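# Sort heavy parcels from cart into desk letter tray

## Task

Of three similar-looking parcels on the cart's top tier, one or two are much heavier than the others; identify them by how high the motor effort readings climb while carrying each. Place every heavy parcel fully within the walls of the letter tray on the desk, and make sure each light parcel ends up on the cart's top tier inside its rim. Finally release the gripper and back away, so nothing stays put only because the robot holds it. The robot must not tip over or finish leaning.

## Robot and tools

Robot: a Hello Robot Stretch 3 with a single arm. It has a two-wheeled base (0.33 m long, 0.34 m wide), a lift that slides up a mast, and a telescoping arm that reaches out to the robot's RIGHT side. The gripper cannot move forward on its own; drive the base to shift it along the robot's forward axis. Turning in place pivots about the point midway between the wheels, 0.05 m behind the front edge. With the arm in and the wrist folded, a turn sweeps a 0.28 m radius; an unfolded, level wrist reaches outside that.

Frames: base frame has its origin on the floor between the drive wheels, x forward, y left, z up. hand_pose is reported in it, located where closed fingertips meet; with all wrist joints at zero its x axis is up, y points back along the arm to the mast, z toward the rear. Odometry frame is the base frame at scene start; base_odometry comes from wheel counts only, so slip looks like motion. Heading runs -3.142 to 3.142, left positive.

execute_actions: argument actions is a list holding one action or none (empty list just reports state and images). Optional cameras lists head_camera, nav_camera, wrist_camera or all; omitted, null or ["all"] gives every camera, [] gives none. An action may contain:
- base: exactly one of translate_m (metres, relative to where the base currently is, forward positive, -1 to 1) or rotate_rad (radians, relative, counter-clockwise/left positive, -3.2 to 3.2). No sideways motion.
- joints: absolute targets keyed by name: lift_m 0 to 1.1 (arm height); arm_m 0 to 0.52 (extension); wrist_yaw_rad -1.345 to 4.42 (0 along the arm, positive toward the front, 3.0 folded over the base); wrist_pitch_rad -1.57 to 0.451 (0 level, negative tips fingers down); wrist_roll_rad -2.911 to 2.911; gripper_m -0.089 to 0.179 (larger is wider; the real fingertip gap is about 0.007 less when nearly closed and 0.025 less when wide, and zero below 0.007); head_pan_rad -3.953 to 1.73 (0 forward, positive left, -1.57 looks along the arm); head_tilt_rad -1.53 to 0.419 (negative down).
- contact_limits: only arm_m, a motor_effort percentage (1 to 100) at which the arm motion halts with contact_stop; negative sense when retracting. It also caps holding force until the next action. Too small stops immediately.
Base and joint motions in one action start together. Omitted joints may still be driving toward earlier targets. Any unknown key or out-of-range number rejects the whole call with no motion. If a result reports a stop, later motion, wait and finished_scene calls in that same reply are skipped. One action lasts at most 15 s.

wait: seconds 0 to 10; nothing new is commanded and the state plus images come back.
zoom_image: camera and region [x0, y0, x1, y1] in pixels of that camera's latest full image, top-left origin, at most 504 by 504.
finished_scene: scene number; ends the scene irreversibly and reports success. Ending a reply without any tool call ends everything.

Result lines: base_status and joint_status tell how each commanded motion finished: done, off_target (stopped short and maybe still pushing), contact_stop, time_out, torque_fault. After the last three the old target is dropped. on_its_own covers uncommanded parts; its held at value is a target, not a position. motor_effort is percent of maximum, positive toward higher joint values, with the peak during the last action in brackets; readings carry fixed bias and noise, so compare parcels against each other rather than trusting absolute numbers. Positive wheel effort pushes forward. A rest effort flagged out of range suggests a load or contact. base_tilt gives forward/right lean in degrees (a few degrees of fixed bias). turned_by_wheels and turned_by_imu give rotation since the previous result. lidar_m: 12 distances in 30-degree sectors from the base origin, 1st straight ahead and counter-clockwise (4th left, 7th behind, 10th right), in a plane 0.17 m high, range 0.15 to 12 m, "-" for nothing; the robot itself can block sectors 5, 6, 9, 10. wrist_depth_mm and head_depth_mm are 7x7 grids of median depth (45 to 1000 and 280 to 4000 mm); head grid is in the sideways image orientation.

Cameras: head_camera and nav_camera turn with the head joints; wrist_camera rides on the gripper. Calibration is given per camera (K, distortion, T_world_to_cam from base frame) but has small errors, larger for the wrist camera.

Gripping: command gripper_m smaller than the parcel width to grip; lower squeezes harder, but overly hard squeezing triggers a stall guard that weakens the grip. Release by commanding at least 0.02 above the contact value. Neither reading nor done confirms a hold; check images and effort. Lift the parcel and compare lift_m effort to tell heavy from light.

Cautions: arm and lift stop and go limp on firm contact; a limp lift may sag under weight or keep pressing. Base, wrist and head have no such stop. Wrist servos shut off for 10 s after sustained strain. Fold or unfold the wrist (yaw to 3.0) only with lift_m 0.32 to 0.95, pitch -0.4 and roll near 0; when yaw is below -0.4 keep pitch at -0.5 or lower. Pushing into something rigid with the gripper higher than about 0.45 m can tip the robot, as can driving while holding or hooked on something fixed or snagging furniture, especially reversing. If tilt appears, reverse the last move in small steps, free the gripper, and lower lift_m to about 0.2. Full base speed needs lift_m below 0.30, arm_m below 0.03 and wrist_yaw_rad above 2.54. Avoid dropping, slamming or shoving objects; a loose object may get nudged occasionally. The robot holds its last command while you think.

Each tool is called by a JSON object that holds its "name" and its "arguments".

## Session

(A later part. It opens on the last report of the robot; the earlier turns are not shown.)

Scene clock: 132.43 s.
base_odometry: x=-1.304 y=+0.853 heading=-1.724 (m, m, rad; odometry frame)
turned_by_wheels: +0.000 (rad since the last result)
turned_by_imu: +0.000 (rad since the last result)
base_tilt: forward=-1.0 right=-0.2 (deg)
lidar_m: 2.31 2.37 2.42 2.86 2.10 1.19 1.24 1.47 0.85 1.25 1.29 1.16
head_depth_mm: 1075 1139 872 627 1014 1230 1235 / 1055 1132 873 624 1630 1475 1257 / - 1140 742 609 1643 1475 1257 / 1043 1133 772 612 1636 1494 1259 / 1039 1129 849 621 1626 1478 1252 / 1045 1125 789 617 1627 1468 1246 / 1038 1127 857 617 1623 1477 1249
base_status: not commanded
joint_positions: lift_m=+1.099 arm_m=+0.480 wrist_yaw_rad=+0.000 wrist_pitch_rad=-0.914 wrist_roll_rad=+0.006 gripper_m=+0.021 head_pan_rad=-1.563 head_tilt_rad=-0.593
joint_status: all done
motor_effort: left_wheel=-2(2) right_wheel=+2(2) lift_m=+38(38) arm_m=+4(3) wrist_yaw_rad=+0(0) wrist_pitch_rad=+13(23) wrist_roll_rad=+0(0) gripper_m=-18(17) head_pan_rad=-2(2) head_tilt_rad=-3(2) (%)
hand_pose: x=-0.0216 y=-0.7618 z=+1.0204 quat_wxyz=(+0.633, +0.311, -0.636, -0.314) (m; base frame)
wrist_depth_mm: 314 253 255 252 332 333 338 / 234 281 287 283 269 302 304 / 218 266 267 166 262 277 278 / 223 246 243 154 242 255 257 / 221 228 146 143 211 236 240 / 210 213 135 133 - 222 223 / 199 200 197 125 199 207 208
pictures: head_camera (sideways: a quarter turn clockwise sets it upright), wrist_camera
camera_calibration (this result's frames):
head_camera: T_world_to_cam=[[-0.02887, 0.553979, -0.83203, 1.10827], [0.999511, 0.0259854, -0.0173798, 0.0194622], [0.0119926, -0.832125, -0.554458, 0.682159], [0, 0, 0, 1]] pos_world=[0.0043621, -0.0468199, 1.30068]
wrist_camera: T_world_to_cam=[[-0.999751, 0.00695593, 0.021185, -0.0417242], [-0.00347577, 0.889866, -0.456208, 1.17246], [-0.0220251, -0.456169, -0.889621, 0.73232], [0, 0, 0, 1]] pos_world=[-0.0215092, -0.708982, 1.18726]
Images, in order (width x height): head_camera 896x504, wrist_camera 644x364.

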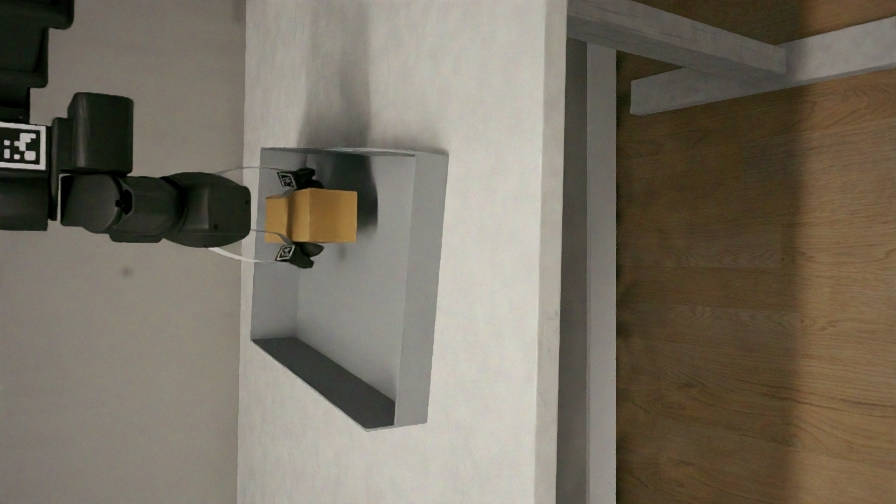

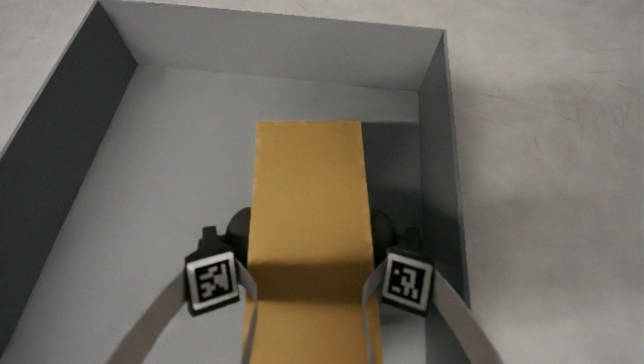

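{"name": "execute_actions", "arguments": {"actions": [{"joints":{"lift_m":1.072,"arm_m":0.47}}], "cameras": ["wrist_camera"]}}

{"name": "execute_actions", "arguments": {"actions": [{"joints":{"gripper_m":0.08}}], "cameras": ["wrist_camera"]}}

{"name": "execute_actions", "arguments": {"actions": [{"joints":{"lift_m":1.1,"wrist_pitch_rad":-0.4}}], "cameras": []}}

{"name": "execute_actions", "arguments": {"actions": [{"joints":{"arm_m":0.02}}], "cameras": ["wrist_camera"]}}

Scene clock: 135.33 s.
base_odometry: x=-1.304 y=+0.853 heading=-1.724 (m, m, rad; odometry frame)
turned_by_wheels: +0.000 (rad since the last result)
turned_by_imu: +0.001 (rad since the last result)
base_tilt: forward=-1.0 right=-0.1 (deg)
lidar_m: 2.30 2.36 2.43 2.86 2.10 1.19 1.24 1.48 0.85 1.25 1.28 1.16
head_depth_mm: - 1140 878 624 1010 1223 1227 / 1059 1148 871 624 1641 1478 1254 / - - 756 608 1638 1480 1253 / 1045 1130 772 612 1637 1478 1258 / 1043 1129 849 619 1622 1487 1254 / 1044 1136 790 619 1631 1475 1250 / 1046 1129 859 616 1623 1471 1248
base_status: not commanded
joint_positions: lift_m=+1.072 arm_m=+0.470 wrist_yaw_rad=+0.000 wrist_pitch_rad=-0.916 wrist_roll_rad=+0.006 gripper_m=+0.021 head_pan_rad=-1.563 head_tilt_rad=-0.593
joint_status: all done
motor_effort: left_wheel=-2(3) right_wheel=+1(2) lift_m=+19(34) arm_m=-3(4) wrist_yaw_rad=+0(0) wrist_pitch_rad=+14(14) wrist_roll_rad=+0(0) gripper_m=-18(17) head_pan_rad=-3(2) head_tilt_rad=-3(3) (%)
hand_pose: x=-0.0216 y=-0.7522 z=+0.9930 quat_wxyz=(+0.632, +0.312, -0.636, -0.314) (m; base frame)
wrist_depth_mm: 219 259 259 250 238 291 293 / 216 253 257 258 255 264 265 / 220 235 235 165 235 244 243 / 211 217 212 153 216 222 227 / 198 201 145 142 200 206 208 / 185 188 135 133 - 188 196 / 175 176 174 125 177 181 184
pictures: wrist_camera
camera_calibration (this result's frames):
wrist_camera: T_world_to_cam=[[-0.999751, 0.00691939, 0.0211969, -0.0412505], [-0.00347421, 0.890684, -0.45461, 1.15043], [-0.0220254, -0.454571, -0.890438, 0.714365], [0, 0, 0, 1]] pos_world=[-0.0215093, -0.699652, 1.15997]
Images, in order (width x height): wrist_camera 644x364.

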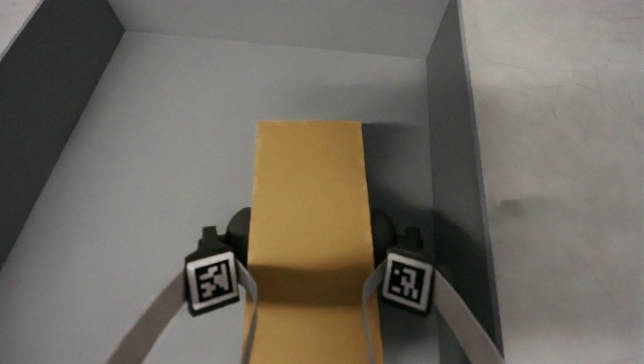

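Scene clock: 136.77 s.
base_odometry: x=-1.304 y=+0.853 heading=-1.724 (m, m, rad; odometry frame)
turned_by_wheels: +0.000 (rad since the last result)
turned_by_imu: +0.000 (rad since the last result)
base_tilt: forward=-1.1 right=-0.2 (deg)
lidar_m: 2.30 2.36 2.43 2.86 2.10 1.19 1.25 1.48 0.85 1.25 1.28 1.16
head_depth_mm: - 1143 879 627 1010 1224 1231 / 1057 1146 873 626 1641 1490 1256 / - - 779 609 1633 1485 1261 / 1049 1131 776 612 1628 1478 1251 / 1040 1130 848 619 1623 1479 1252 / 1042 1127 815 618 1626 1473 1248 / 1038 1132 860 618 1619 1465 1249
base_status: not commanded
joint_positions: lift_m=+1.072 arm_m=+0.470 wrist_yaw_rad=+0.000 wrist_pitch_rad=-0.892 wrist_roll_rad=+0.006 gripper_m=+0.080 head_pan_rad=-1.563 head_tilt_rad=-0.593
joint_status: all done
motor_effort: left_wheel=-3(3) right_wheel=+1(2) lift_m=+19(20) arm_m=-3(4) wrist_yaw_rad=+0(0) wrist_pitch_rad=+4(14) wrist_roll_rad=+0(0) gripper_m=+0(94) head_pan_rad=-3(2) head_tilt_rad=-4(3) (%)
hand_pose: x=-0.0216 y=-0.7575 z=+0.9964 quat_wxyz=(+0.636, +0.304, -0.640, -0.306) (m; base frame)
wrist_depth_mm: 221 258 254 245 233 309 313 / 216 257 267 267 261 278 282 / 217 241 242 243 242 251 255 / 213 222 223 167 221 228 234 / 204 205 180 155 206 212 215 / 190 191 147 144 192 197 199 / 178 179 177 134 179 184 187
pictures: wrist_camera
camera_calibration (this result's frames):
wrist_camera: T_world_to_cam=[[-0.999753, 0.00721626, 0.0210295, -0.0408652], [-0.00366779, 0.87937, -0.476124, 1.1695], [-0.0219285, -0.476084, -0.879127, 0.687438], [0, 0, 0, 1]] pos_world=[-0.0214911, -0.700851, 1.16203]
Images, in order (width x height): wrist_camera 644x364.

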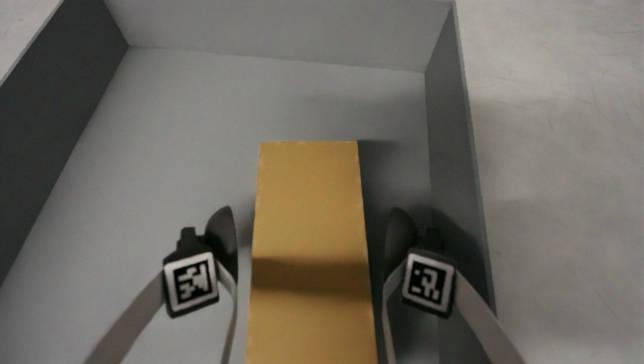

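Scene clock: 137.83 s.
base_odometry: x=-1.304 y=+0.853 heading=-1.724 (m, m, rad; odometry frame)
turned_by_wheels: +0.000 (rad since the last result)
turned_by_imu: +0.000 (rad since the last result)
base_tilt: forward=-1.0 right=-0.2 (deg)
lidar_m: 2.30 2.36 2.43 2.86 2.10 1.19 1.25 1.48 0.85 1.25 1.29 1.16
head_depth_mm: 1077 1136 877 629 1012 1227 1229 / 1049 1130 873 625 1640 1488 1255 / - 1133 818 609 1623 1485 1254 / 1044 1125 815 615 1633 1474 1258 / 1043 1131 846 620 1618 1482 1254 / 1037 1129 803 619 1630 1479 1251 / 1041 1128 858 617 1613 1478 1243
base_status: not commanded
joint_positions: lift_m=+1.100 arm_m=+0.470 wrist_yaw_rad=+0.000 wrist_pitch_rad=-0.419 wrist_roll_rad=+0.006 gripper_m=+0.080 head_pan_rad=-1.563 head_tilt_rad=-0.593
joint_status: all done
motor_effort: left_wheel=-3(3) right_wheel=+1(1) lift_m=+34(36) arm_m=-3(3) wrist_yaw_rad=+0(0) wrist_pitch_rad=+7(7) wrist_roll_rad=+0(0) gripper_m=-1(0) head_pan_rad=-2(2) head_tilt_rad=-3(2) (%)
hand_pose: x=-0.0215 y=-0.8397 z=+1.1121 quat_wxyz=(+0.690, +0.147, -0.693, -0.148) (m; base frame)
wrist_depth_mm: 470 474 481 484 490 509 511 / 511 514 529 533 534 548 549 / 557 559 563 576 576 592 606 / 464 473 468 473 480 489 486 / 380 384 390 386 409 391 398 / 325 283 312 310 306 333 334 / 241 274 283 284 277 290 290
pictures: none
No camera images: the call's "cameras" was empty. Leave "cameras" out to get every camera's image.

Scene clock: 142.33 s.
base_odometry: x=-1.304 y=+0.853 heading=-1.724 (m, m, rad; odometry frame)
turned_by_wheels: +0.000 (rad since the last result)
turned_by_imu: +0.001 (rad since the last result)
base_tilt: forward=-1.0 right=-0.2 (deg)
lidar_m: 2.30 2.35 2.44 2.86 2.10 1.19 1.25 1.47 0.85 1.25 1.29 1.16
head_depth_mm: - - - - - 1220 1230 / - - - - - 1444 1263 / - - - - - 1485 1262 / 1047 1130 817 575 1621 1485 1253 / 1044 1133 857 619 1635 1471 1255 / 1041 1134 818 617 1624 1475 1256 / 1041 1128 859 618 1623 1469 1246
base_status: not commanded
joint_positions: lift_m=+1.100 arm_m=+0.020 wrist_yaw_rad=+0.000 wrist_pitch_rad=-0.418 wrist_roll_rad=+0.006 gripper_m=+0.080 head_pan_rad=-1.563 head_tilt_rad=-0.593
joint_status: all done
motor_effort: left_wheel=-2(3) right_wheel=+1(1) lift_m=+34(34) arm_m=-3(2) wrist_yaw_rad=+0(1) wrist_pitch_rad=+7(7) wrist_roll_rad=+0(0) gripper_m=-1(0) head_pan_rad=-2(2) head_tilt_rad=-4(3) (%)
hand_pose: x=-0.0215 y=-0.3898 z=+1.1123 quat_wxyz=(+0.690, +0.146, -0.694, -0.147) (m; base frame)
wrist_depth_mm: 860 854 877 904 899 904 901 / 826 816 832 851 876 982 - / 589 598 565 555 616 623 - / 467 445 465 470 480 487 485 / 385 385 399 394 413 392 401 / 325 326 325 332 327 334 337 / - - - - - - -
pictures: wrist_camera
camera_calibration (this result's frames):
wrist_camera: T_world_to_cam=[[-0.999757, 0.0156645, 0.0155374, -0.036489], [-0.00397349, 0.564872, -0.825169, 1.16702], [-0.0217024, -0.82503, -0.564673, 0.478595], [0, 0, 0, 1]] pos_world=[-0.0214563, -0.263793, 1.23381]
Images, in order (width x height): wrist_camera 644x364.

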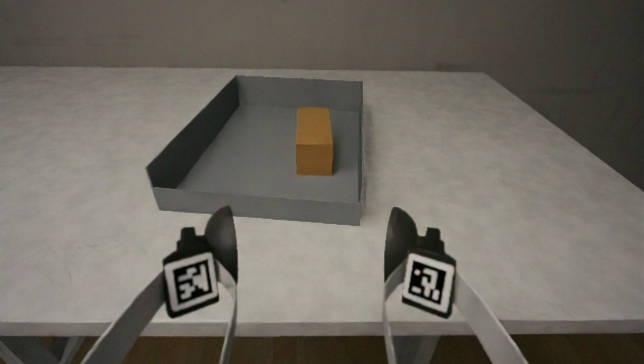

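{"name": "execute_actions", "arguments": {"actions": [{"base":{"rotate_rad":0.925}}], "cameras": []}}

{"name": "execute_actions", "arguments": {"actions": [{"joints":{"lift_m":0.9}}], "cameras": []}}

{"name": "execute_actions", "arguments": {"actions": [{"joints":{"wrist_yaw_rad":3.0,"lift_m":0.6,"gripper_m":0.04}}], "cameras": []}}

{"name": "execute_actions", "arguments": {"actions": [{"joints":{"lift_m":0.27}}], "cameras": []}}

{"name": "execute_actions", "arguments": {"actions": [{"base":{"translate_m":1.0}}], "cameras": []}}

{"name": "execute_actions", "arguments": {"actions": [{"base":{"translate_m":1.0}}], "cameras": []}}

{"name": "execute_actions", "arguments": {"actions": [{"base":{"rotate_rad":0.80},"joints":{"lift_m":0.86}}], "cameras": []}}

{"name": "execute_actions", "arguments": {"actions": [{"joints":{"wrist_yaw_rad":0,"gripper_m":0.095}}]}}

Scene clock: 147.97 s.
base_odometry: x=-1.304 y=+0.853 heading=-0.799 (m, m, rad; odometry frame)
turned_by_wheels: +0.925 (rad since the last result)
turned_by_imu: +0.930 (rad since the last result)
base_tilt: forward=-1.0 right=-0.2 (deg)
lidar_m: 2.37 2.86 2.45 1.34 1.39 1.45 0.85 0.88 1.26 1.17 2.30 2.35
head_depth_mm: - - - - - 1486 1266 / - - - - - 1453 1261 / - - - - - 1480 1261 / 1714 1906 820 2171 1827 1479 1254 / 1942 2131 1041 2321 1784 1474 1255 / 2162 2365 2563 2293 1818 1473 1254 / 2050 2216 2434 2278 1791 1475 1259
base_status: done
joint_positions: lift_m=+1.100 arm_m=+0.020 wrist_yaw_rad=+0.000 wrist_pitch_rad=-0.418 wrist_roll_rad=+0.006 gripper_m=+0.080 head_pan_rad=-1.563 head_tilt_rad=-0.593
joint_status: not commanded
motor_effort: left_wheel=-2(10) right_wheel=+1(4) lift_m=+34(34) arm_m=-3(4) wrist_yaw_rad=+0(0) wrist_pitch_rad=+7(7) wrist_roll_rad=+0(0) gripper_m=-1(0) head_pan_rad=-2(2) head_tilt_rad=-3(3) (%)
hand_pose: x=-0.0215 y=-0.3898 z=+1.1123 quat_wxyz=(+0.690, +0.146, -0.694, -0.147) (m; base frame)
wrist_depth_mm: - - - - - 905 760 / - - - 838 850 870 791 / - - - 619 617 624 632 / - - - 519 481 483 485 / - - - - 426 396 405 / - - - - - 334 343 / - - - - - - 294
pictures: none
No camera images: the call's "cameras" was empty. Leave "cameras" out to get every camera's image.

Scene clock: 150.63 s.
base_odometry: x=-1.304 y=+0.853 heading=-0.799 (m, m, rad; odometry frame)
turned_by_wheels: +0.000 (rad since the last result)
turned_by_imu: +0.001 (rad since the last result)
base_tilt: forward=-1.0 right=-0.2 (deg)
lidar_m: 2.36 2.86 2.45 1.34 1.39 1.44 0.85 0.88 1.26 1.17 2.30 2.33
head_depth_mm: 1269 1318 881 627 1682 - - / 1398 1422 875 679 1764 - - / 1532 1610 870 1361 1562 - - / 1701 1826 870 2196 1852 - 1226 / 1947 2139 1044 2327 1794 1468 1253 / 2159 2346 2571 2316 1797 1475 1247 / 2045 2211 2417 2289 1785 1478 1245
base_status: not commanded
joint_positions: lift_m=+0.900 arm_m=+0.020 wrist_yaw_rad=+0.000 wrist_pitch_rad=-0.417 wrist_roll_rad=+0.006 gripper_m=+0.080 head_pan_rad=-1.563 head_tilt_rad=-0.593
joint_status: all done
motor_effort: left_wheel=-2(2) right_wheel=+2(2) lift_m=+15(30) arm_m=-4(4) wrist_yaw_rad=+0(0) wrist_pitch_rad=+6(7) wrist_roll_rad=+0(0) gripper_m=+1(0) head_pan_rad=-2(2) head_tilt_rad=-3(2) (%)
hand_pose: x=-0.0215 y=-0.3899 z=+0.9133 quat_wxyz=(+0.690, +0.146, -0.694, -0.147) (m; base frame)
wrist_depth_mm: - - - 443 422 430 450 / - - - - 318 267 259 / - - - - - - 212 / - - - - - - 882 / - - - - - - 938 / - - - - - - - / - - - - - - -
pictures: none
No camera images: the call's "cameras" was empty. Leave "cameras" out to get every camera's image.

Scene clock: 154.20 s.
base_odometry: x=-1.304 y=+0.853 heading=-0.799 (m, m, rad; odometry frame)
turned_by_wheels: +0.000 (rad since the last result)
turned_by_imu: +0.001 (rad since the last result)
base_tilt: forward=-1.1 right=-0.2 (deg)
lidar_m: 2.37 2.86 2.46 1.34 1.39 1.45 0.85 0.88 1.26 1.16 2.30 2.35
head_depth_mm: 1273 1331 878 626 1667 1487 1258 / 1395 1418 875 682 1754 1483 1265 / 1542 1611 868 1365 1617 1484 1257 / 1718 1839 870 2205 1810 1474 1252 / 1955 2139 1040 2282 1815 1474 1249 / 2156 2356 2610 2283 1790 1475 1255 / 2053 2212 2421 2280 1789 1466 1250
base_status: not commanded
joint_positions: lift_m=+0.600 arm_m=+0.020 wrist_yaw_rad=+2.998 wrist_pitch_rad=-0.417 wrist_roll_rad=+0.006 gripper_m=+0.040 head_pan_rad=-1.563 head_tilt_rad=-0.593
joint_status: all done
motor_effort: left_wheel=-2(3) right_wheel=+1(1) lift_m=+15(16) arm_m=-3(4) wrist_yaw_rad=+2(2) wrist_pitch_rad=+6(6) wrist_roll_rad=+0(0) gripper_m=+1(100) head_pan_rad=-2(3) head_tilt_rad=-3(4) (%)
hand_pose: x=+0.0110 y=+0.0569 z=+0.6134 quat_wxyz=(+0.196, +0.702, +0.096, +0.678) (m; base frame)
wrist_depth_mm: - - - - - - - / - - - - - - - / - - - - - - - / - - - - - - - / - - - - - - - / 848 844 - 884 891 873 867 / 751 740 756 763 760 772 754
pictures: none
No camera images: the call's "cameras" was empty. Leave "cameras" out to get every camera's image.

Scene clock: 158.03 s.
base_odometry: x=-1.304 y=+0.853 heading=-0.799 (m, m, rad; odometry frame)
turned_by_wheels: +0.000 (rad since the last result)
turned_by_imu: +0.001 (rad since the last result)
base_tilt: forward=-1.1 right=-0.2 (deg)
lidar_m: 2.37 2.87 2.46 1.34 1.39 1.44 0.85 0.88 1.26 1.17 2.30 2.34
head_depth_mm: 1270 1321 879 627 1681 1498 1255 / 1395 1418 876 681 1760 1483 1267 / 1534 1608 870 1379 1608 1487 1257 / 1724 1837 869 2224 1795 1474 1253 / 1948 2116 1043 2312 1803 1487 1252 / 2138 2363 2588 2297 1809 1476 1249 / 2042 2237 2382 2285 1809 1469 1251
base_status: not commanded
joint_positions: lift_m=+0.270 arm_m=+0.020 wrist_yaw_rad=+2.998 wrist_pitch_rad=-0.417 wrist_roll_rad=+0.006 gripper_m=+0.040 head_pan_rad=-1.563 head_tilt_rad=-0.593
joint_status: all done
motor_effort: left_wheel=-3(2) right_wheel=+1(1) lift_m=+15(16) arm_m=-3(4) wrist_yaw_rad=+2(2) wrist_pitch_rad=+6(6) wrist_roll_rad=+0(0) gripper_m=+1(1) head_pan_rad=-2(2) head_tilt_rad=-3(3) (%)
hand_pose: x=+0.0110 y=+0.0569 z=+0.2834 quat_wxyz=(+0.196, +0.702, +0.096, +0.678) (m; base frame)
wrist_depth_mm: - - - - - - - / - - - - - - - / 866 837 862 885 867 893 916 / 690 689 668 682 688 684 706 / 550 553 - 568 574 566 562 / 482 - - - 484 479 479 / - - - - 414 413 417
pictures: none
No camera images: the call's "cameras" was empty. Leave "cameras" out to get every camera's image.

Scene clock: 163.07 s.
base_odometry: x=-0.607 y=+0.137 heading=-0.799 (m, m, rad; odometry frame)
turned_by_wheels: +0.000 (rad since the last result)
turned_by_imu: +0.005 (rad since the last result)
base_tilt: forward=-1.0 right=-0.2 (deg)
lidar_m: 1.43 2.10 2.12 2.25 1.84 1.81 1.83 2.02 1.59 1.85 1.70 1.40
head_depth_mm: 2083 2226 2345 2330 1798 1492 1265 / 2118 2331 2571 2314 1835 1491 1258 / 1956 2182 2434 2295 1810 1485 1253 / 1802 1979 2202 2321 1805 1494 1252 / 1685 1843 2021 2179 1803 1472 1249 / 1586 1708 1881 2051 1790 1479 1248 / 1490 1598 1750 1919 1794 1472 1250
base_status: done
joint_positions: lift_m=+0.270 arm_m=+0.020 wrist_yaw_rad=+2.998 wrist_pitch_rad=-0.417 wrist_roll_rad=+0.006 gripper_m=+0.040 head_pan_rad=-1.563 head_tilt_rad=-0.593
joint_status: not commanded
motor_effort: left_wheel=-3(9) right_wheel=+1(7) lift_m=+16(16) arm_m=-3(3) wrist_yaw_rad=+1(2) wrist_pitch_rad=+6(6) wrist_roll_rad=+0(0) gripper_m=+1(1) head_pan_rad=-2(2) head_tilt_rad=-4(3) (%)
hand_pose: x=+0.0108 y=+0.0569 z=+0.2834 quat_wxyz=(+0.196, +0.702, +0.096, +0.678) (m; base frame)
wrist_depth_mm: - - - - - - - / - - - - - - - / 856 842 844 877 884 911 898 / 678 667 666 680 684 687 694 / 548 543 - 579 572 574 565 / 482 - - - 489 480 482 / - - - - 403 417 413
pictures: none
No camera images: the call's "cameras" was empty. Leave "cameras" out to get every camera's image.

Scene clock: 168.10 s.
base_odometry: x=+0.091 y=-0.580 heading=-0.799 (m, m, rad; odometry frame)
turned_by_wheels: +0.000 (rad since the last result)
turned_by_imu: +0.005 (rad since the last result)
base_tilt: forward=-1.1 right=-0.2 (deg)
lidar_m: 0.56 1.35 1.36 1.65 2.68 2.42 2.82 2.38 1.79 1.18 0.54 0.53
head_depth_mm: 1444 1607 1850 2124 1809 1484 1262 / 1339 1488 1699 1944 1810 1481 1258 / 1229 1372 1543 1750 1826 1478 1254 / 1138 1251 1399 1563 1724 1471 1263 / 1068 1172 1286 1435 1620 1482 1249 / 999 1085 1195 1312 1473 1478 1250 / 942 1017 1109 1219 1354 1443 1252
base_status: done
joint_positions: lift_m=+0.270 arm_m=+0.020 wrist_yaw_rad=+2.998 wrist_pitch_rad=-0.417 wrist_roll_rad=+0.006 gripper_m=+0.040 head_pan_rad=-1.563 head_tilt_rad=-0.593
joint_status: not commanded
motor_effort: left_wheel=-2(9) right_wheel=+1(9) lift_m=+16(16) arm_m=-3(3) wrist_yaw_rad=+2(2) wrist_pitch_rad=+6(6) wrist_roll_rad=+0(0) gripper_m=+0(2) head_pan_rad=-2(2) head_tilt_rad=-2(3) (%)
hand_pose: x=+0.0108 y=+0.0570 z=+0.2834 quat_wxyz=(+0.196, +0.702, +0.096, +0.678) (m; base frame)
wrist_depth_mm: - - - - - - - / - - - - - - - / 847 846 869 885 892 894 892 / 668 678 687 687 696 703 699 / 555 543 - 569 574 554 572 / 483 - - - 487 475 475 / - - - - 416 416 413
pictures: none
No camera images: the call's "cameras" was empty. Leave "cameras" out to get every camera's image.

Scene clock: 174.30 s.
base_odometry: x=+0.091 y=-0.580 heading=+0.001 (m, m, rad; odometry frame)
turned_by_wheels: +0.800 (rad since the last result)
turned_by_imu: +0.803 (rad since the last result)
base_tilt: forward=-1.0 right=-0.2 (deg)
lidar_m: 1.35 1.45 2.71 2.42 2.71 2.38 2.78 1.39 1.10 0.53 0.53 1.76
head_depth_mm: 879 957 1059 1185 1339 1463 - / 888 972 1078 1207 1370 1492 - / 901 986 1090 1219 1329 1412 - / 912 1001 1117 1184 859 979 - / 919 1018 1128 1206 888 976 - / 937 1034 1146 1239 859 955 1055 / 948 1041 1167 1268 883 784 928
base_status: done
joint_positions: lift_m=+0.860 arm_m=+0.020 wrist_yaw_rad=+2.998 wrist_pitch_rad=-0.417 wrist_roll_rad=+0.006 gripper_m=+0.040 head_pan_rad=-1.563 head_tilt_rad=-0.593
joint_status: all done
motor_effort: left_wheel=-2(13) right_wheel=+1(8) lift_m=+34(36) arm_m=-3(3) wrist_yaw_rad=+1(1) wrist_pitch_rad=+6(6) wrist_roll_rad=+0(0) gripper_m=-1(0) head_pan_rad=-2(2) head_tilt_rad=-3(3) (%)
hand_pose: x=+0.0108 y=+0.0569 z=+0.8725 quat_wxyz=(+0.196, +0.702, +0.096, +0.678) (m; base frame)
wrist_depth_mm: - - - - - - - / - - - - - - - / - - - - - - - / - - - - - - - / - - - - - - - / - - - - - - - / - - - - - - -
pictures: none
No camera images: the call's "cameras" was empty. Leave "cameras" out to get every camera's image.

Scene clock: 176.80 s.
base_odometry: x=+0.091 y=-0.580 heading=+0.001 (m, m, rad; odometry frame)
turned_by_wheels: +0.000 (rad since the last result)
turned_by_imu: +0.001 (rad since the last result)
base_tilt: forward=-1.0 right=-0.2 (deg)
lidar_m: 1.35 1.44 2.72 2.42 2.71 2.38 2.79 1.38 1.10 0.53 0.53 1.75
head_depth_mm: 877 958 1060 1181 1337 1462 - / 888 972 1074 1205 1362 1490 - / 897 987 1093 1230 1349 - - / 909 997 1110 1187 859 953 1077 / 923 1014 1127 1203 887 955 1060 / 938 1030 1147 1249 856 946 1056 / 945 1042 1156 1271 883 784 929
base_status: not commanded
joint_positions: lift_m=+0.860 arm_m=+0.020 wrist_yaw_rad=+0.003 wrist_pitch_rad=-0.417 wrist_roll_rad=+0.006 gripper_m=+0.095 head_pan_rad=-1.563 head_tilt_rad=-0.593
joint_status: all done
motor_effort: left_wheel=-2(1) right_wheel=+1(2) lift_m=+34(34) arm_m=-3(3) wrist_yaw_rad=-2(3) wrist_pitch_rad=+6(6) wrist_roll_rad=+0(1) gripper_m=+1(100) head_pan_rad=-2(2) head_tilt_rad=-2(2) (%)
hand_pose: x=-0.0209 y=-0.3899 z=+0.8725 quat_wxyz=(+0.690, +0.147, -0.693, -0.146) (m; base frame)
wrist_depth_mm: 815 792 778 749 723 716 684 / 897 848 800 795 792 756 748 / 964 607 643 836 874 840 819 / 513 529 538 545 979 918 876 / 451 453 407 396 - - - / 352 356 660 683 - - - / - 599 618 611 - - -
pictures: head_camera (sideways: a quarter turn clockwise sets it upright), nav_camera (sideways: a quarter turn counterclockwise sets it upright), wrist_camera
camera_calibration (this result's frames):
head_camera: T_world_to_cam=[[-0.0288654, 0.554258, -0.831845, 1.10802], [0.999512, 0.025979, -0.0173737, 0.0194542], [0.011981, -0.83194, -0.554737, 0.682522], [0, 0, 0, 1]] pos_world=[0.00436152, -0.0468195, 1.30066]
nav_camera: T_world_to_cam=[[-0.021354, -0.58836, 0.808317, -1.0174], [-0.998888, -0.02144, -0.0419943, 0.107951], [0.0420381, -0.808315, -0.587248, 0.722597], [0, 0, 0, 1]] pos_world=[0.0557288, -0.0122007, 1.25126]
wrist_camera: T_world_to_cam=[[-0.999797, 0.0128251, 0.0155217, -0.0332151], [-0.00558429, 0.564025, -0.825739, 0.969356], [-0.0193448, -0.825658, -0.563839, 0.342213], [0, 0, 0, 1]] pos_world=[-0.0211751, -0.263765, 0.993904]
Images, in order (width x height): head_camera 896x504, nav_camera 672x504, wrist_camera 644x364.

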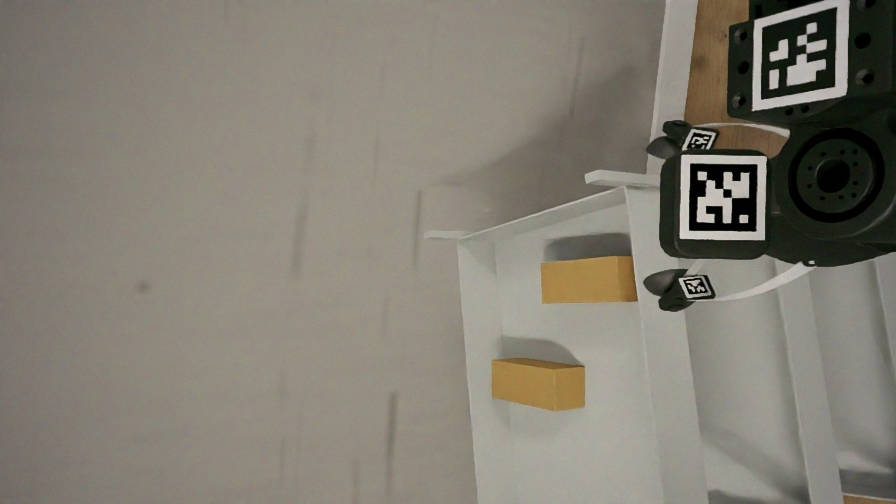

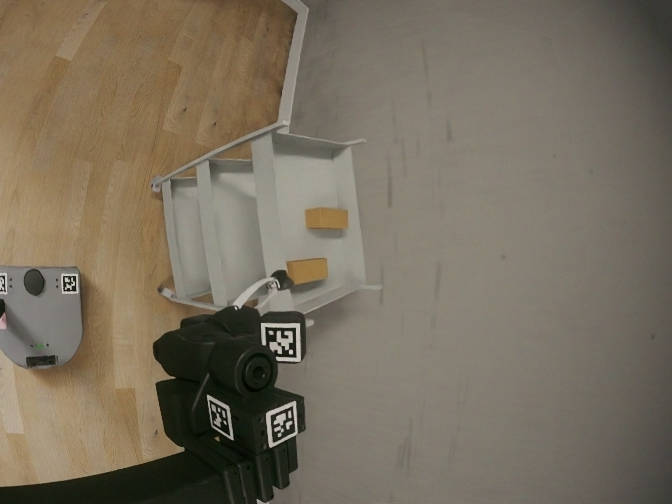

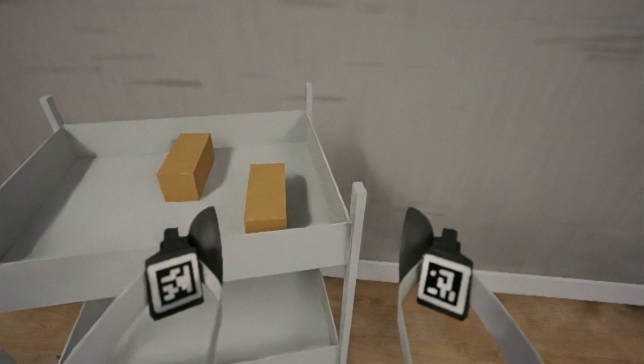

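{"name": "execute_actions", "arguments": {"actions": [{"base":{"translate_m":0.069},"joints":{"wrist_pitch_rad":-0.9,"arm_m":0.385,"lift_m":0.84}}], "cameras": ["wrist_camera"]}}

Scene clock: 181.67 s.
base_odometry: x=+0.160 y=-0.580 heading=+0.001 (m, m, rad; odometry frame)
turned_by_wheels: +0.000 (rad since the last result)
turned_by_imu: +0.001 (rad since the last result)
base_tilt: forward=-1.0 right=-0.3 (deg)
lidar_m: 1.28 1.37 2.03 2.42 2.64 2.44 2.52 1.39 1.10 0.52 0.52 1.76
head_depth_mm: 882 971 1067 1174 - - 1230 / 891 976 1067 - 1334 1444 1254 / 907 998 1088 - 841 979 1045 / 915 1007 1114 1201 843 955 1061 / 930 1024 1134 1231 859 956 1052 / 940 1032 1151 1254 882 785 934 / 955 1053 1169 1275 883 782 911
base_status: done
joint_positions: lift_m=+0.840 arm_m=+0.385 wrist_yaw_rad=+0.001 wrist_pitch_rad=-0.907 wrist_roll_rad=+0.006 gripper_m=+0.095 head_pan_rad=-1.563 head_tilt_rad=-0.593
joint_status: all done
motor_effort: left_wheel=-2(6) right_wheel=+2(6) lift_m=+16(31) arm_m=+3(1) wrist_yaw_rad=-1(3) wrist_pitch_rad=+3(7) wrist_roll_rad=+0(0) gripper_m=+1(1) head_pan_rad=-2(2) head_tilt_rad=-3(3) (%)
hand_pose: x=-0.0215 y=-0.6684 z=+0.7624 quat_wxyz=(+0.634, +0.309, -0.637, -0.311) (m; base frame)
wrist_depth_mm: 595 544 524 302 527 512 489 / 284 285 319 329 591 607 583 / 304 247 309 309 309 732 685 / 277 230 285 288 280 904 870 / 254 217 264 212 267 907 953 / 243 248 245 199 249 905 903 / 229 228 231 187 232 210 823
pictures: wrist_camera
camera_calibration (this result's frames):
wrist_camera: T_world_to_cam=[[-0.999759, 0.00586676, 0.0211362, -0.037428], [-0.00457919, 0.886518, -0.462671, 0.974304], [-0.021452, -0.462656, -0.886278, 0.538581], [0, 0, 0, 1]] pos_world=[-0.0214039, -0.614341, 0.928906]
Images, in order (width x height): wrist_camera 644x364.

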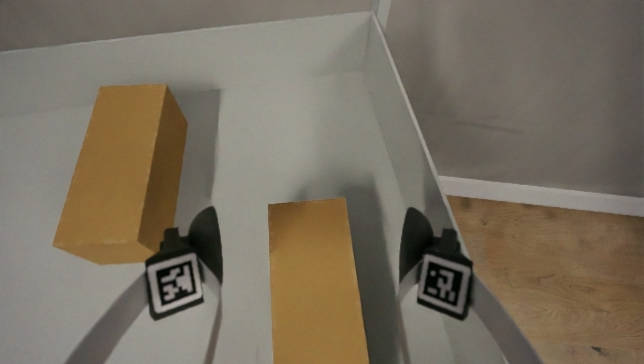

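{"name": "execute_actions", "arguments": {"actions": [{"joints":{"arm_m":0.38,"lift_m":0.772}}], "cameras": ["wrist_camera"]}}

{"name": "execute_actions", "arguments": {"actions": [{"joints":{"gripper_m":0.02}}], "cameras": []}}

{"name": "execute_actions", "arguments": {"actions": [{"joints":{"lift_m":0.95}}], "cameras": ["wrist_camera"]}}

Scene clock: 184.30 s.
base_odometry: x=+0.160 y=-0.580 heading=+0.001 (m, m, rad; odometry frame)
turned_by_wheels: +0.000 (rad since the last result)
turned_by_imu: +0.001 (rad since the last result)
base_tilt: forward=-1.0 right=-0.1 (deg)
lidar_m: 1.28 1.37 2.02 2.42 2.65 2.45 2.52 1.39 1.10 0.52 0.52 1.76
head_depth_mm: 888 970 1068 1189 1335 - - / 897 980 1085 1182 1069 1382 1257 / 903 993 1105 1188 831 975 1039 / 915 1009 1119 1200 844 952 1058 / 928 1021 1133 1226 858 952 1055 / 938 1039 1152 1259 884 785 927 / 953 1053 1173 1270 879 783 905
base_status: not commanded
joint_positions: lift_m=+0.772 arm_m=+0.380 wrist_yaw_rad=+0.001 wrist_pitch_rad=-0.908 wrist_roll_rad=+0.006 gripper_m=+0.095 head_pan_rad=-1.563 head_tilt_rad=-0.593
joint_status: all done
motor_effort: left_wheel=-2(3) right_wheel=+1(2) lift_m=+15(15) arm_m=-3(6) wrist_yaw_rad=-1(0) wrist_pitch_rad=+3(3) wrist_roll_rad=-1(0) gripper_m=+0(2) head_pan_rad=-2(2) head_tilt_rad=-3(3) (%)
hand_pose: x=-0.0215 y=-0.6641 z=+0.6944 quat_wxyz=(+0.634, +0.309, -0.637, -0.311) (m; base frame)
wrist_depth_mm: 197 220 267 276 235 516 504 / 177 219 249 250 224 579 581 / 163 215 228 229 225 696 693 / 155 202 206 154 210 168 859 / 186 194 189 142 200 155 886 / 179 183 176 133 178 150 820 / 169 168 168 124 171 168 130
pictures: wrist_camera
camera_calibration (this result's frames):
wrist_camera: T_world_to_cam=[[-0.999759, 0.00585892, 0.021139, -0.0360225], [-0.00457927, 0.886695, -0.462333, 0.938888], [-0.0214526, -0.462319, -0.886454, 0.480618], [0, 0, 0, 1]] pos_world=[-0.0214039, -0.610098, 0.860886]
Images, in order (width x height): wrist_camera 644x364.

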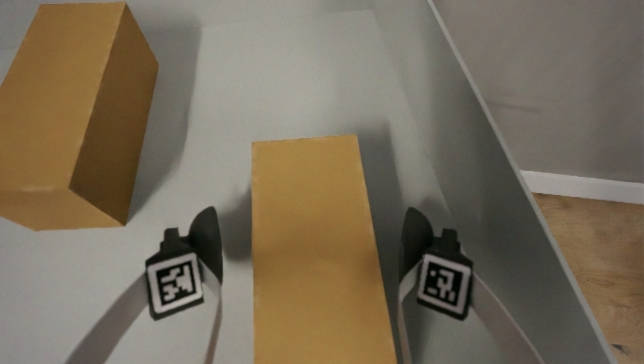

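Scene clock: 185.53 s.
base_odometry: x=+0.160 y=-0.580 heading=+0.001 (m, m, rad; odometry frame)
turned_by_wheels: +0.000 (rad since the last result)
turned_by_imu: +0.000 (rad since the last result)
base_tilt: forward=-1.0 right=-0.2 (deg)
lidar_m: 1.28 1.37 2.03 2.42 2.64 2.45 2.52 1.39 1.11 0.52 0.52 1.76
head_depth_mm: 882 967 1072 1189 1324 - - / 894 975 1084 1173 1063 1377 1252 / 906 1001 1096 1189 826 980 1048 / 913 1010 1118 1197 862 951 1057 / 930 1021 1136 1228 860 958 1057 / 939 1035 1151 1256 881 786 930 / 954 1050 1163 1278 880 782 911
base_status: not commanded
joint_positions: lift_m=+0.772 arm_m=+0.380 wrist_yaw_rad=+0.000 wrist_pitch_rad=-0.912 wrist_roll_rad=+0.006 gripper_m=+0.021 head_pan_rad=-1.563 head_tilt_rad=-0.593
joint_status: all done
motor_effort: left_wheel=-4(4) right_wheel=+4(4) lift_m=+17(17) arm_m=-3(3) wrist_yaw_rad=+0(1) wrist_pitch_rad=+4(4) wrist_roll_rad=+0(0) gripper_m=-18(100) head_pan_rad=-2(2) head_tilt_rad=-3(3) (%)
hand_pose: x=-0.0216 y=-0.6632 z=+0.6937 quat_wxyz=(+0.633, +0.310, -0.636, -0.313) (m; base frame)
wrist_depth_mm: 193 223 266 271 230 520 507 / 176 220 247 248 223 596 579 / 163 216 225 228 223 681 717 / 154 201 205 152 210 166 848 / 188 191 167 142 199 154 883 / 178 181 133 132 - 158 805 / 167 168 167 124 169 155 129
pictures: none
No camera images: the call's "cameras" was empty. Leave "cameras" out to get every camera's image.

Scene clock: 188.00 s.
base_odometry: x=+0.160 y=-0.580 heading=+0.001 (m, m, rad; odometry frame)
turned_by_wheels: +0.000 (rad since the last result)
turned_by_imu: +0.001 (rad since the last result)
base_tilt: forward=-1.0 right=-0.1 (deg)
lidar_m: 1.28 1.37 2.02 2.42 2.65 2.45 2.51 1.40 1.10 0.52 0.52 1.77
head_depth_mm: 883 967 - 1232 1348 1464 1259 / 898 963 - 1214 1342 1445 1252 / 902 976 - 1215 859 976 1044 / 918 1008 1116 1014 858 951 1056 / 931 1025 1133 1232 857 957 1052 / 940 1037 1151 1263 883 786 930 / 954 1053 1178 1269 883 782 911
base_status: not commanded
joint_positions: lift_m=+0.949 arm_m=+0.380 wrist_yaw_rad=+0.000 wrist_pitch_rad=-0.932 wrist_roll_rad=+0.006 gripper_m=+0.021 head_pan_rad=-1.563 head_tilt_rad=-0.593
joint_status: all done
motor_effort: left_wheel=-3(3) right_wheel=+2(4) lift_m=+38(38) arm_m=-3(4) wrist_yaw_rad=+0(1) wrist_pitch_rad=+12(12) wrist_roll_rad=+0(0) gripper_m=-18(18) head_pan_rad=-2(2) head_tilt_rad=-3(3) (%)
hand_pose: x=-0.0216 y=-0.6587 z=+0.8680 quat_wxyz=(+0.630, +0.317, -0.633, -0.319) (m; base frame)
wrist_depth_mm: 638 601 580 565 552 521 516 / 779 758 710 626 653 625 604 / 381 386 394 400 784 755 722 / 391 381 350 149 - 950 930 / 366 354 229 141 - - - / 341 344 134 133 - - - / 322 326 319 126 325 923 938
pictures: wrist_camera
camera_calibration (this result's frames):
wrist_camera: T_world_to_cam=[[-0.999751, 0.00662439, 0.021301, -0.039537], [-0.00343206, 0.897844, -0.440301, 1.0026], [-0.0220417, -0.440265, -0.897597, 0.661173], [0, 0, 0, 1]] pos_world=[-0.0215128, -0.608828, 1.03576]
Images, in order (width x height): wrist_camera 644x364.

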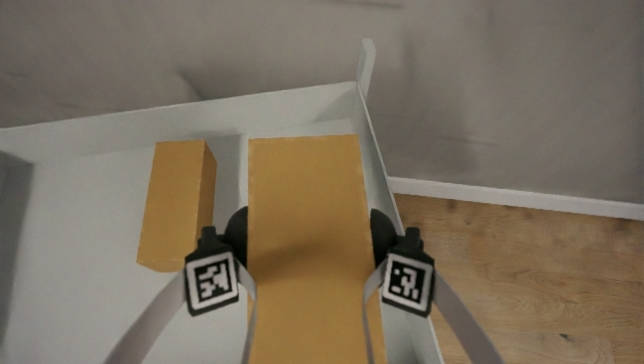

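{"name": "execute_actions", "arguments": {"actions": [{"joints":{"arm_m":0.02}}], "cameras": []}}

{"name": "execute_actions", "arguments": {"actions": [{"base":{"rotate_rad":2.383},"joints":{"lift_m":1.1,"wrist_pitch_rad":-0.3}}], "cameras": []}}

{"name": "execute_actions", "arguments": {"actions": [{"base":{"translate_m":1.0}}], "cameras": []}}

{"name": "execute_actions", "arguments": {"actions": [{"base":{"translate_m":0.97}}], "cameras": []}}

{"name": "execute_actions", "arguments": {"actions": [{"base":{"rotate_rad":2.175}}]}}

Scene clock: 194.47 s.
base_odometry: x=+0.160 y=-0.580 heading=+0.001 (m, m, rad; odometry frame)
turned_by_wheels: +0.000 (rad since the last result)
turned_by_imu: +0.002 (rad since the last result)
base_tilt: forward=-1.0 right=-0.2 (deg)
lidar_m: 1.28 1.37 2.02 2.43 2.65 2.46 2.52 1.40 1.11 0.52 0.52 1.77
head_depth_mm: 883 970 1069 1201 - - - / 896 985 1082 1217 1334 - - / 906 993 1108 1207 890 - - / 919 1006 1120 1190 889 741 1058 / 932 1023 1134 1237 861 958 1056 / 943 1033 1154 1255 880 787 929 / 957 1050 1168 1276 878 782 908
base_status: not commanded
joint_positions: lift_m=+0.949 arm_m=+0.020 wrist_yaw_rad=+0.000 wrist_pitch_rad=-0.933 wrist_roll_rad=+0.006 gripper_m=+0.021 head_pan_rad=-1.563 head_tilt_rad=-0.593
joint_status: all done
motor_effort: left_wheel=-2(3) right_wheel=+2(2) lift_m=+38(38) arm_m=-3(3) wrist_yaw_rad=+0(0) wrist_pitch_rad=+12(12) wrist_roll_rad=+0(0) gripper_m=-17(19) head_pan_rad=-3(2) head_tilt_rad=-2(3) (%)
hand_pose: x=-0.0216 y=-0.2986 z=+0.8679 quat_wxyz=(+0.630, +0.317, -0.633, -0.319) (m; base frame)
wrist_depth_mm: 506 497 495 523 884 886 869 / 443 458 467 427 - - - / 399 420 704 687 - - - / - 708 668 149 - - - / - - 485 141 - - - / 945 934 135 133 - - - / 868 896 906 126 894 942 903
pictures: none
No camera images: the call's "cameras" was empty. Leave "cameras" out to get every camera's image.

Scene clock: 199.17 s.
base_odometry: x=+0.160 y=-0.580 heading=+2.384 (m, m, rad; odometry frame)
turned_by_wheels: +2.383 (rad since the last result)
turned_by_imu: +2.395 (rad since the last result)
base_tilt: forward=-1.0 right=-0.2 (deg)
lidar_m: 2.88 2.45 1.81 1.19 0.53 0.52 0.55 1.28 1.29 1.59 2.67 2.42
head_depth_mm: - - - - - 1485 1256 / - - - - - 1446 1255 / - - - - - 1486 1268 / 2688 3044 3160 2122 1784 1473 1253 / 2613 2868 3035 2282 1799 1475 1253 / 2479 2713 2874 2282 1781 1474 1254 / 2317 2525 2697 2281 1805 1466 1249
base_status: done
joint_positions: lift_m=+1.099 arm_m=+0.020 wrist_yaw_rad=+0.000 wrist_pitch_rad=-0.365 wrist_roll_rad=+0.006 gripper_m=+0.021 head_pan_rad=-1.563 head_tilt_rad=-0.593
joint_status: wrist_pitch_rad off_target (ended at -0.365, target -0.300); the others done
motor_effort: left_wheel=-3(10) right_wheel=+2(6) lift_m=+38(39) arm_m=-3(4) wrist_yaw_rad=+0(0) wrist_pitch_rad=+24(26) wrist_roll_rad=+0(0) gripper_m=-17(18) head_pan_rad=-2(2) head_tilt_rad=-3(2) (%)
hand_pose: x=-0.0216 y=-0.3961 z=+1.1242 quat_wxyz=(+0.693, +0.128, -0.697, -0.129) (m; base frame)
wrist_depth_mm: - - - - - - - / - - - - - - - / - - - - - - 904 / - - - 150 - - 928 / - - 144 141 - - 919 / - - 134 132 - - - / - - - 126 - - -
pictures: none
No camera images: the call's "cameras" was empty. Leave "cameras" out to get every camera's image.

Scene clock: 210.37 s.
base_odometry: x=-0.567 y=+0.108 heading=+2.384 (m, m, rad; odometry frame)
turned_by_wheels: +0.000 (rad since the last result)
turned_by_imu: +0.005 (rad since the last result)
base_tilt: forward=-1.0 right=-0.2 (deg)
lidar_m: 1.88 1.64 1.65 1.81 1.70 1.36 1.42 2.05 2.07 2.25 1.80 1.83
head_depth_mm: - - - - - 1488 1263 / - - - - - 1452 1259 / - - - - - 1475 1253 / 2180 2334 2504 2132 1782 1483 1262 / 2043 2213 2433 2289 1796 1468 1257 / 1919 2074 2257 2278 1793 1475 1252 / 1811 1954 2141 2211 1783 1470 1242
base_status: done
joint_positions: lift_m=+1.099 arm_m=+0.020 wrist_yaw_rad=+0.000 wrist_pitch_rad=-0.365 wrist_roll_rad=+0.006 gripper_m=+0.021 head_pan_rad=-1.563 head_tilt_rad=-0.593
joint_status: not commanded
motor_effort: left_wheel=-2(4) right_wheel=+2(7) lift_m=+38(38) arm_m=-3(3) wrist_yaw_rad=+0(0) wrist_pitch_rad=+24(24) wrist_roll_rad=+0(0) gripper_m=-17(19) head_pan_rad=-2(2) head_tilt_rad=-2(3) (%)
hand_pose: x=-0.0216 y=-0.3961 z=+1.1242 quat_wxyz=(+0.693, +0.128, -0.697, -0.129) (m; base frame)
wrist_depth_mm: - - - - - - - / - - - - - - - / - - - - - - - / - - - 151 - - - / - - 143 141 - - - / - - 134 133 - - - / - - - 126 - - -
pictures: none
No camera images: the call's "cameras" was empty. Leave "cameras" out to get every camera's image.

Scene clock: 221.27 s.
base_odometry: x=-1.271 y=+0.775 heading=+2.384 (m, m, rad; odometry frame)
turned_by_wheels: +0.000 (rad since the last result)
turned_by_imu: +0.004 (rad since the last result)
base_tilt: forward=-1.1 right=-0.2 (deg)
lidar_m: 0.93 1.31 1.33 1.18 2.26 2.31 2.30 2.80 2.44 1.35 1.22 1.49
head_depth_mm: - - - - - 1484 1258 / - - - - - 1449 1255 / - - - - - 1475 1259 / 1539 1630 1712 1980 1773 1488 1255 / 1430 1537 1660 1904 1741 1476 1255 / 1368 1447 1560 1754 1661 1475 1251 / 1289 1345 1463 1382 1626 1467 1249
base_status: done
joint_positions: lift_m=+1.099 arm_m=+0.020 wrist_yaw_rad=+0.000 wrist_pitch_rad=-0.365 wrist_roll_rad=+0.006 gripper_m=+0.021 head_pan_rad=-1.563 head_tilt_rad=-0.593
joint_status: not commanded
motor_effort: left_wheel=-2(4) right_wheel=+1(7) lift_m=+38(38) arm_m=-3(3) wrist_yaw_rad=+0(0) wrist_pitch_rad=+24(24) wrist_roll_rad=+0(0) gripper_m=-17(17) head_pan_rad=-2(2) head_tilt_rad=-2(2) (%)
hand_pose: x=-0.0216 y=-0.3961 z=+1.1242 quat_wxyz=(+0.693, +0.128, -0.697, -0.129) (m; base frame)
wrist_depth_mm: 965 - - - - - - / 973 - - - - - - / - - - - - - - / - - - 150 - - - / - - 143 142 - - - / - - 133 133 - - - / - - - 125 - - -
pictures: none
No camera images: the call's "cameras" was empty. Leave "cameras" out to get every camera's image.

Scene clock: 225.70 s.
base_odometry: x=-1.271 y=+0.775 heading=-1.725 (m, m, rad; odometry frame)
turned_by_wheels: +2.175 (rad since the last result)
turned_by_imu: +2.186 (rad since the last result)
base_tilt: forward=-1.1 right=-0.2 (deg)
lidar_m: 2.25 2.29 2.33 2.80 2.25 1.35 1.22 1.51 0.93 1.31 1.20 1.18
head_depth_mm: - - - - - 1402 1233 / - - - - - 1398 1259 / - - - - - 1490 1265 / 1100 1187 861 584 1688 1482 1247 / 1097 1189 849 621 1680 1473 1253 / 1094 1187 814 619 1653 1483 1247 / 1087 1180 859 616 1645 1465 1254
base_status: done
joint_positions: lift_m=+1.099 arm_m=+0.020 wrist_yaw_rad=+0.000 wrist_pitch_rad=-0.365 wrist_roll_rad=+0.006 gripper_m=+0.021 head_pan_rad=-1.563 head_tilt_rad=-0.593
joint_status: not commanded
motor_effort: left_wheel=-2(8) right_wheel=+1(7) lift_m=+38(38) arm_m=-3(3) wrist_yaw_rad=+0(0) wrist_pitch_rad=+24(24) wrist_roll_rad=+0(0) gripper_m=-17(17) head_pan_rad=-2(2) head_tilt_rad=-2(3) (%)
hand_pose: x=-0.0216 y=-0.3961 z=+1.1242 quat_wxyz=(+0.693, +0.128, -0.697, -0.129) (m; base frame)
wrist_depth_mm: 884 900 922 919 949 - - / 933 963 965 - - - - / 652 688 636 590 712 703 - / 505 516 469 150 535 534 550 / 408 415 143 141 440 433 432 / 356 357 134 133 - 381 383 / - - - 126 - - -
pictures: head_camera (sideways: a quarter turn clockwise sets it upright), nav_camera (sideways: a quarter turn counterclockwise sets it upright), wrist_camera
camera_calibration (this result's frames):
head_camera: T_world_to_cam=[[-0.0288601, 0.554258, -0.831845, 1.10802], [0.999512, 0.0259695, -0.0173737, 0.0194542], [0.0119731, -0.83194, -0.554737, 0.682522], [0, 0, 0, 1]] pos_world=[0.00436107, -0.0468195, 1.30066]
nav_camera: T_world_to_cam=[[-0.0213596, -0.58836, 0.808317, -1.0174], [-0.998888, -0.0214305, -0.0419943, 0.107951], [0.0420304, -0.808315, -0.587248, 0.722597], [0, 0, 0, 1]] pos_world=[0.0557287, -0.0122012, 1.25126]
wrist_camera: T_world_to_cam=[[-0.999755, 0.0165438, 0.0146935, -0.0352964], [-0.00394049, 0.520323, -0.85396, 1.19514], [-0.0217731, -0.853809, -0.520131, 0.418611], [0, 0, 0, 1]] pos_world=[-0.0214638, -0.263862, 1.23885]
Images, in order (width x height): head_camera 896x504, nav_camera 672x504, wrist_camera 644x364.

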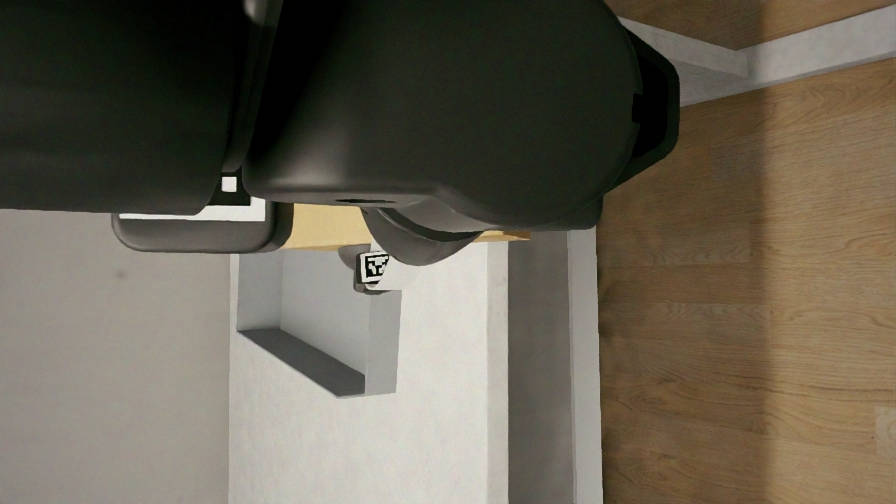

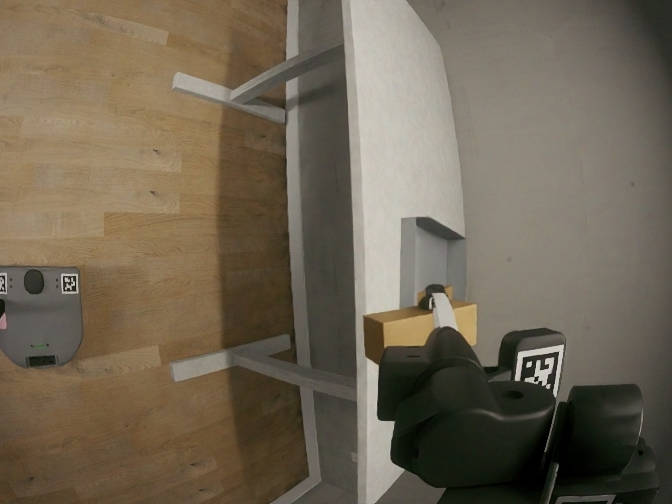

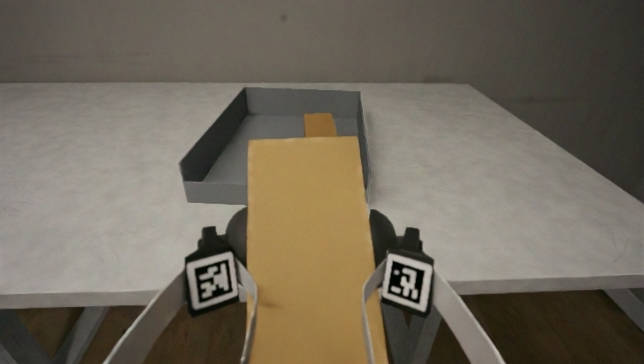

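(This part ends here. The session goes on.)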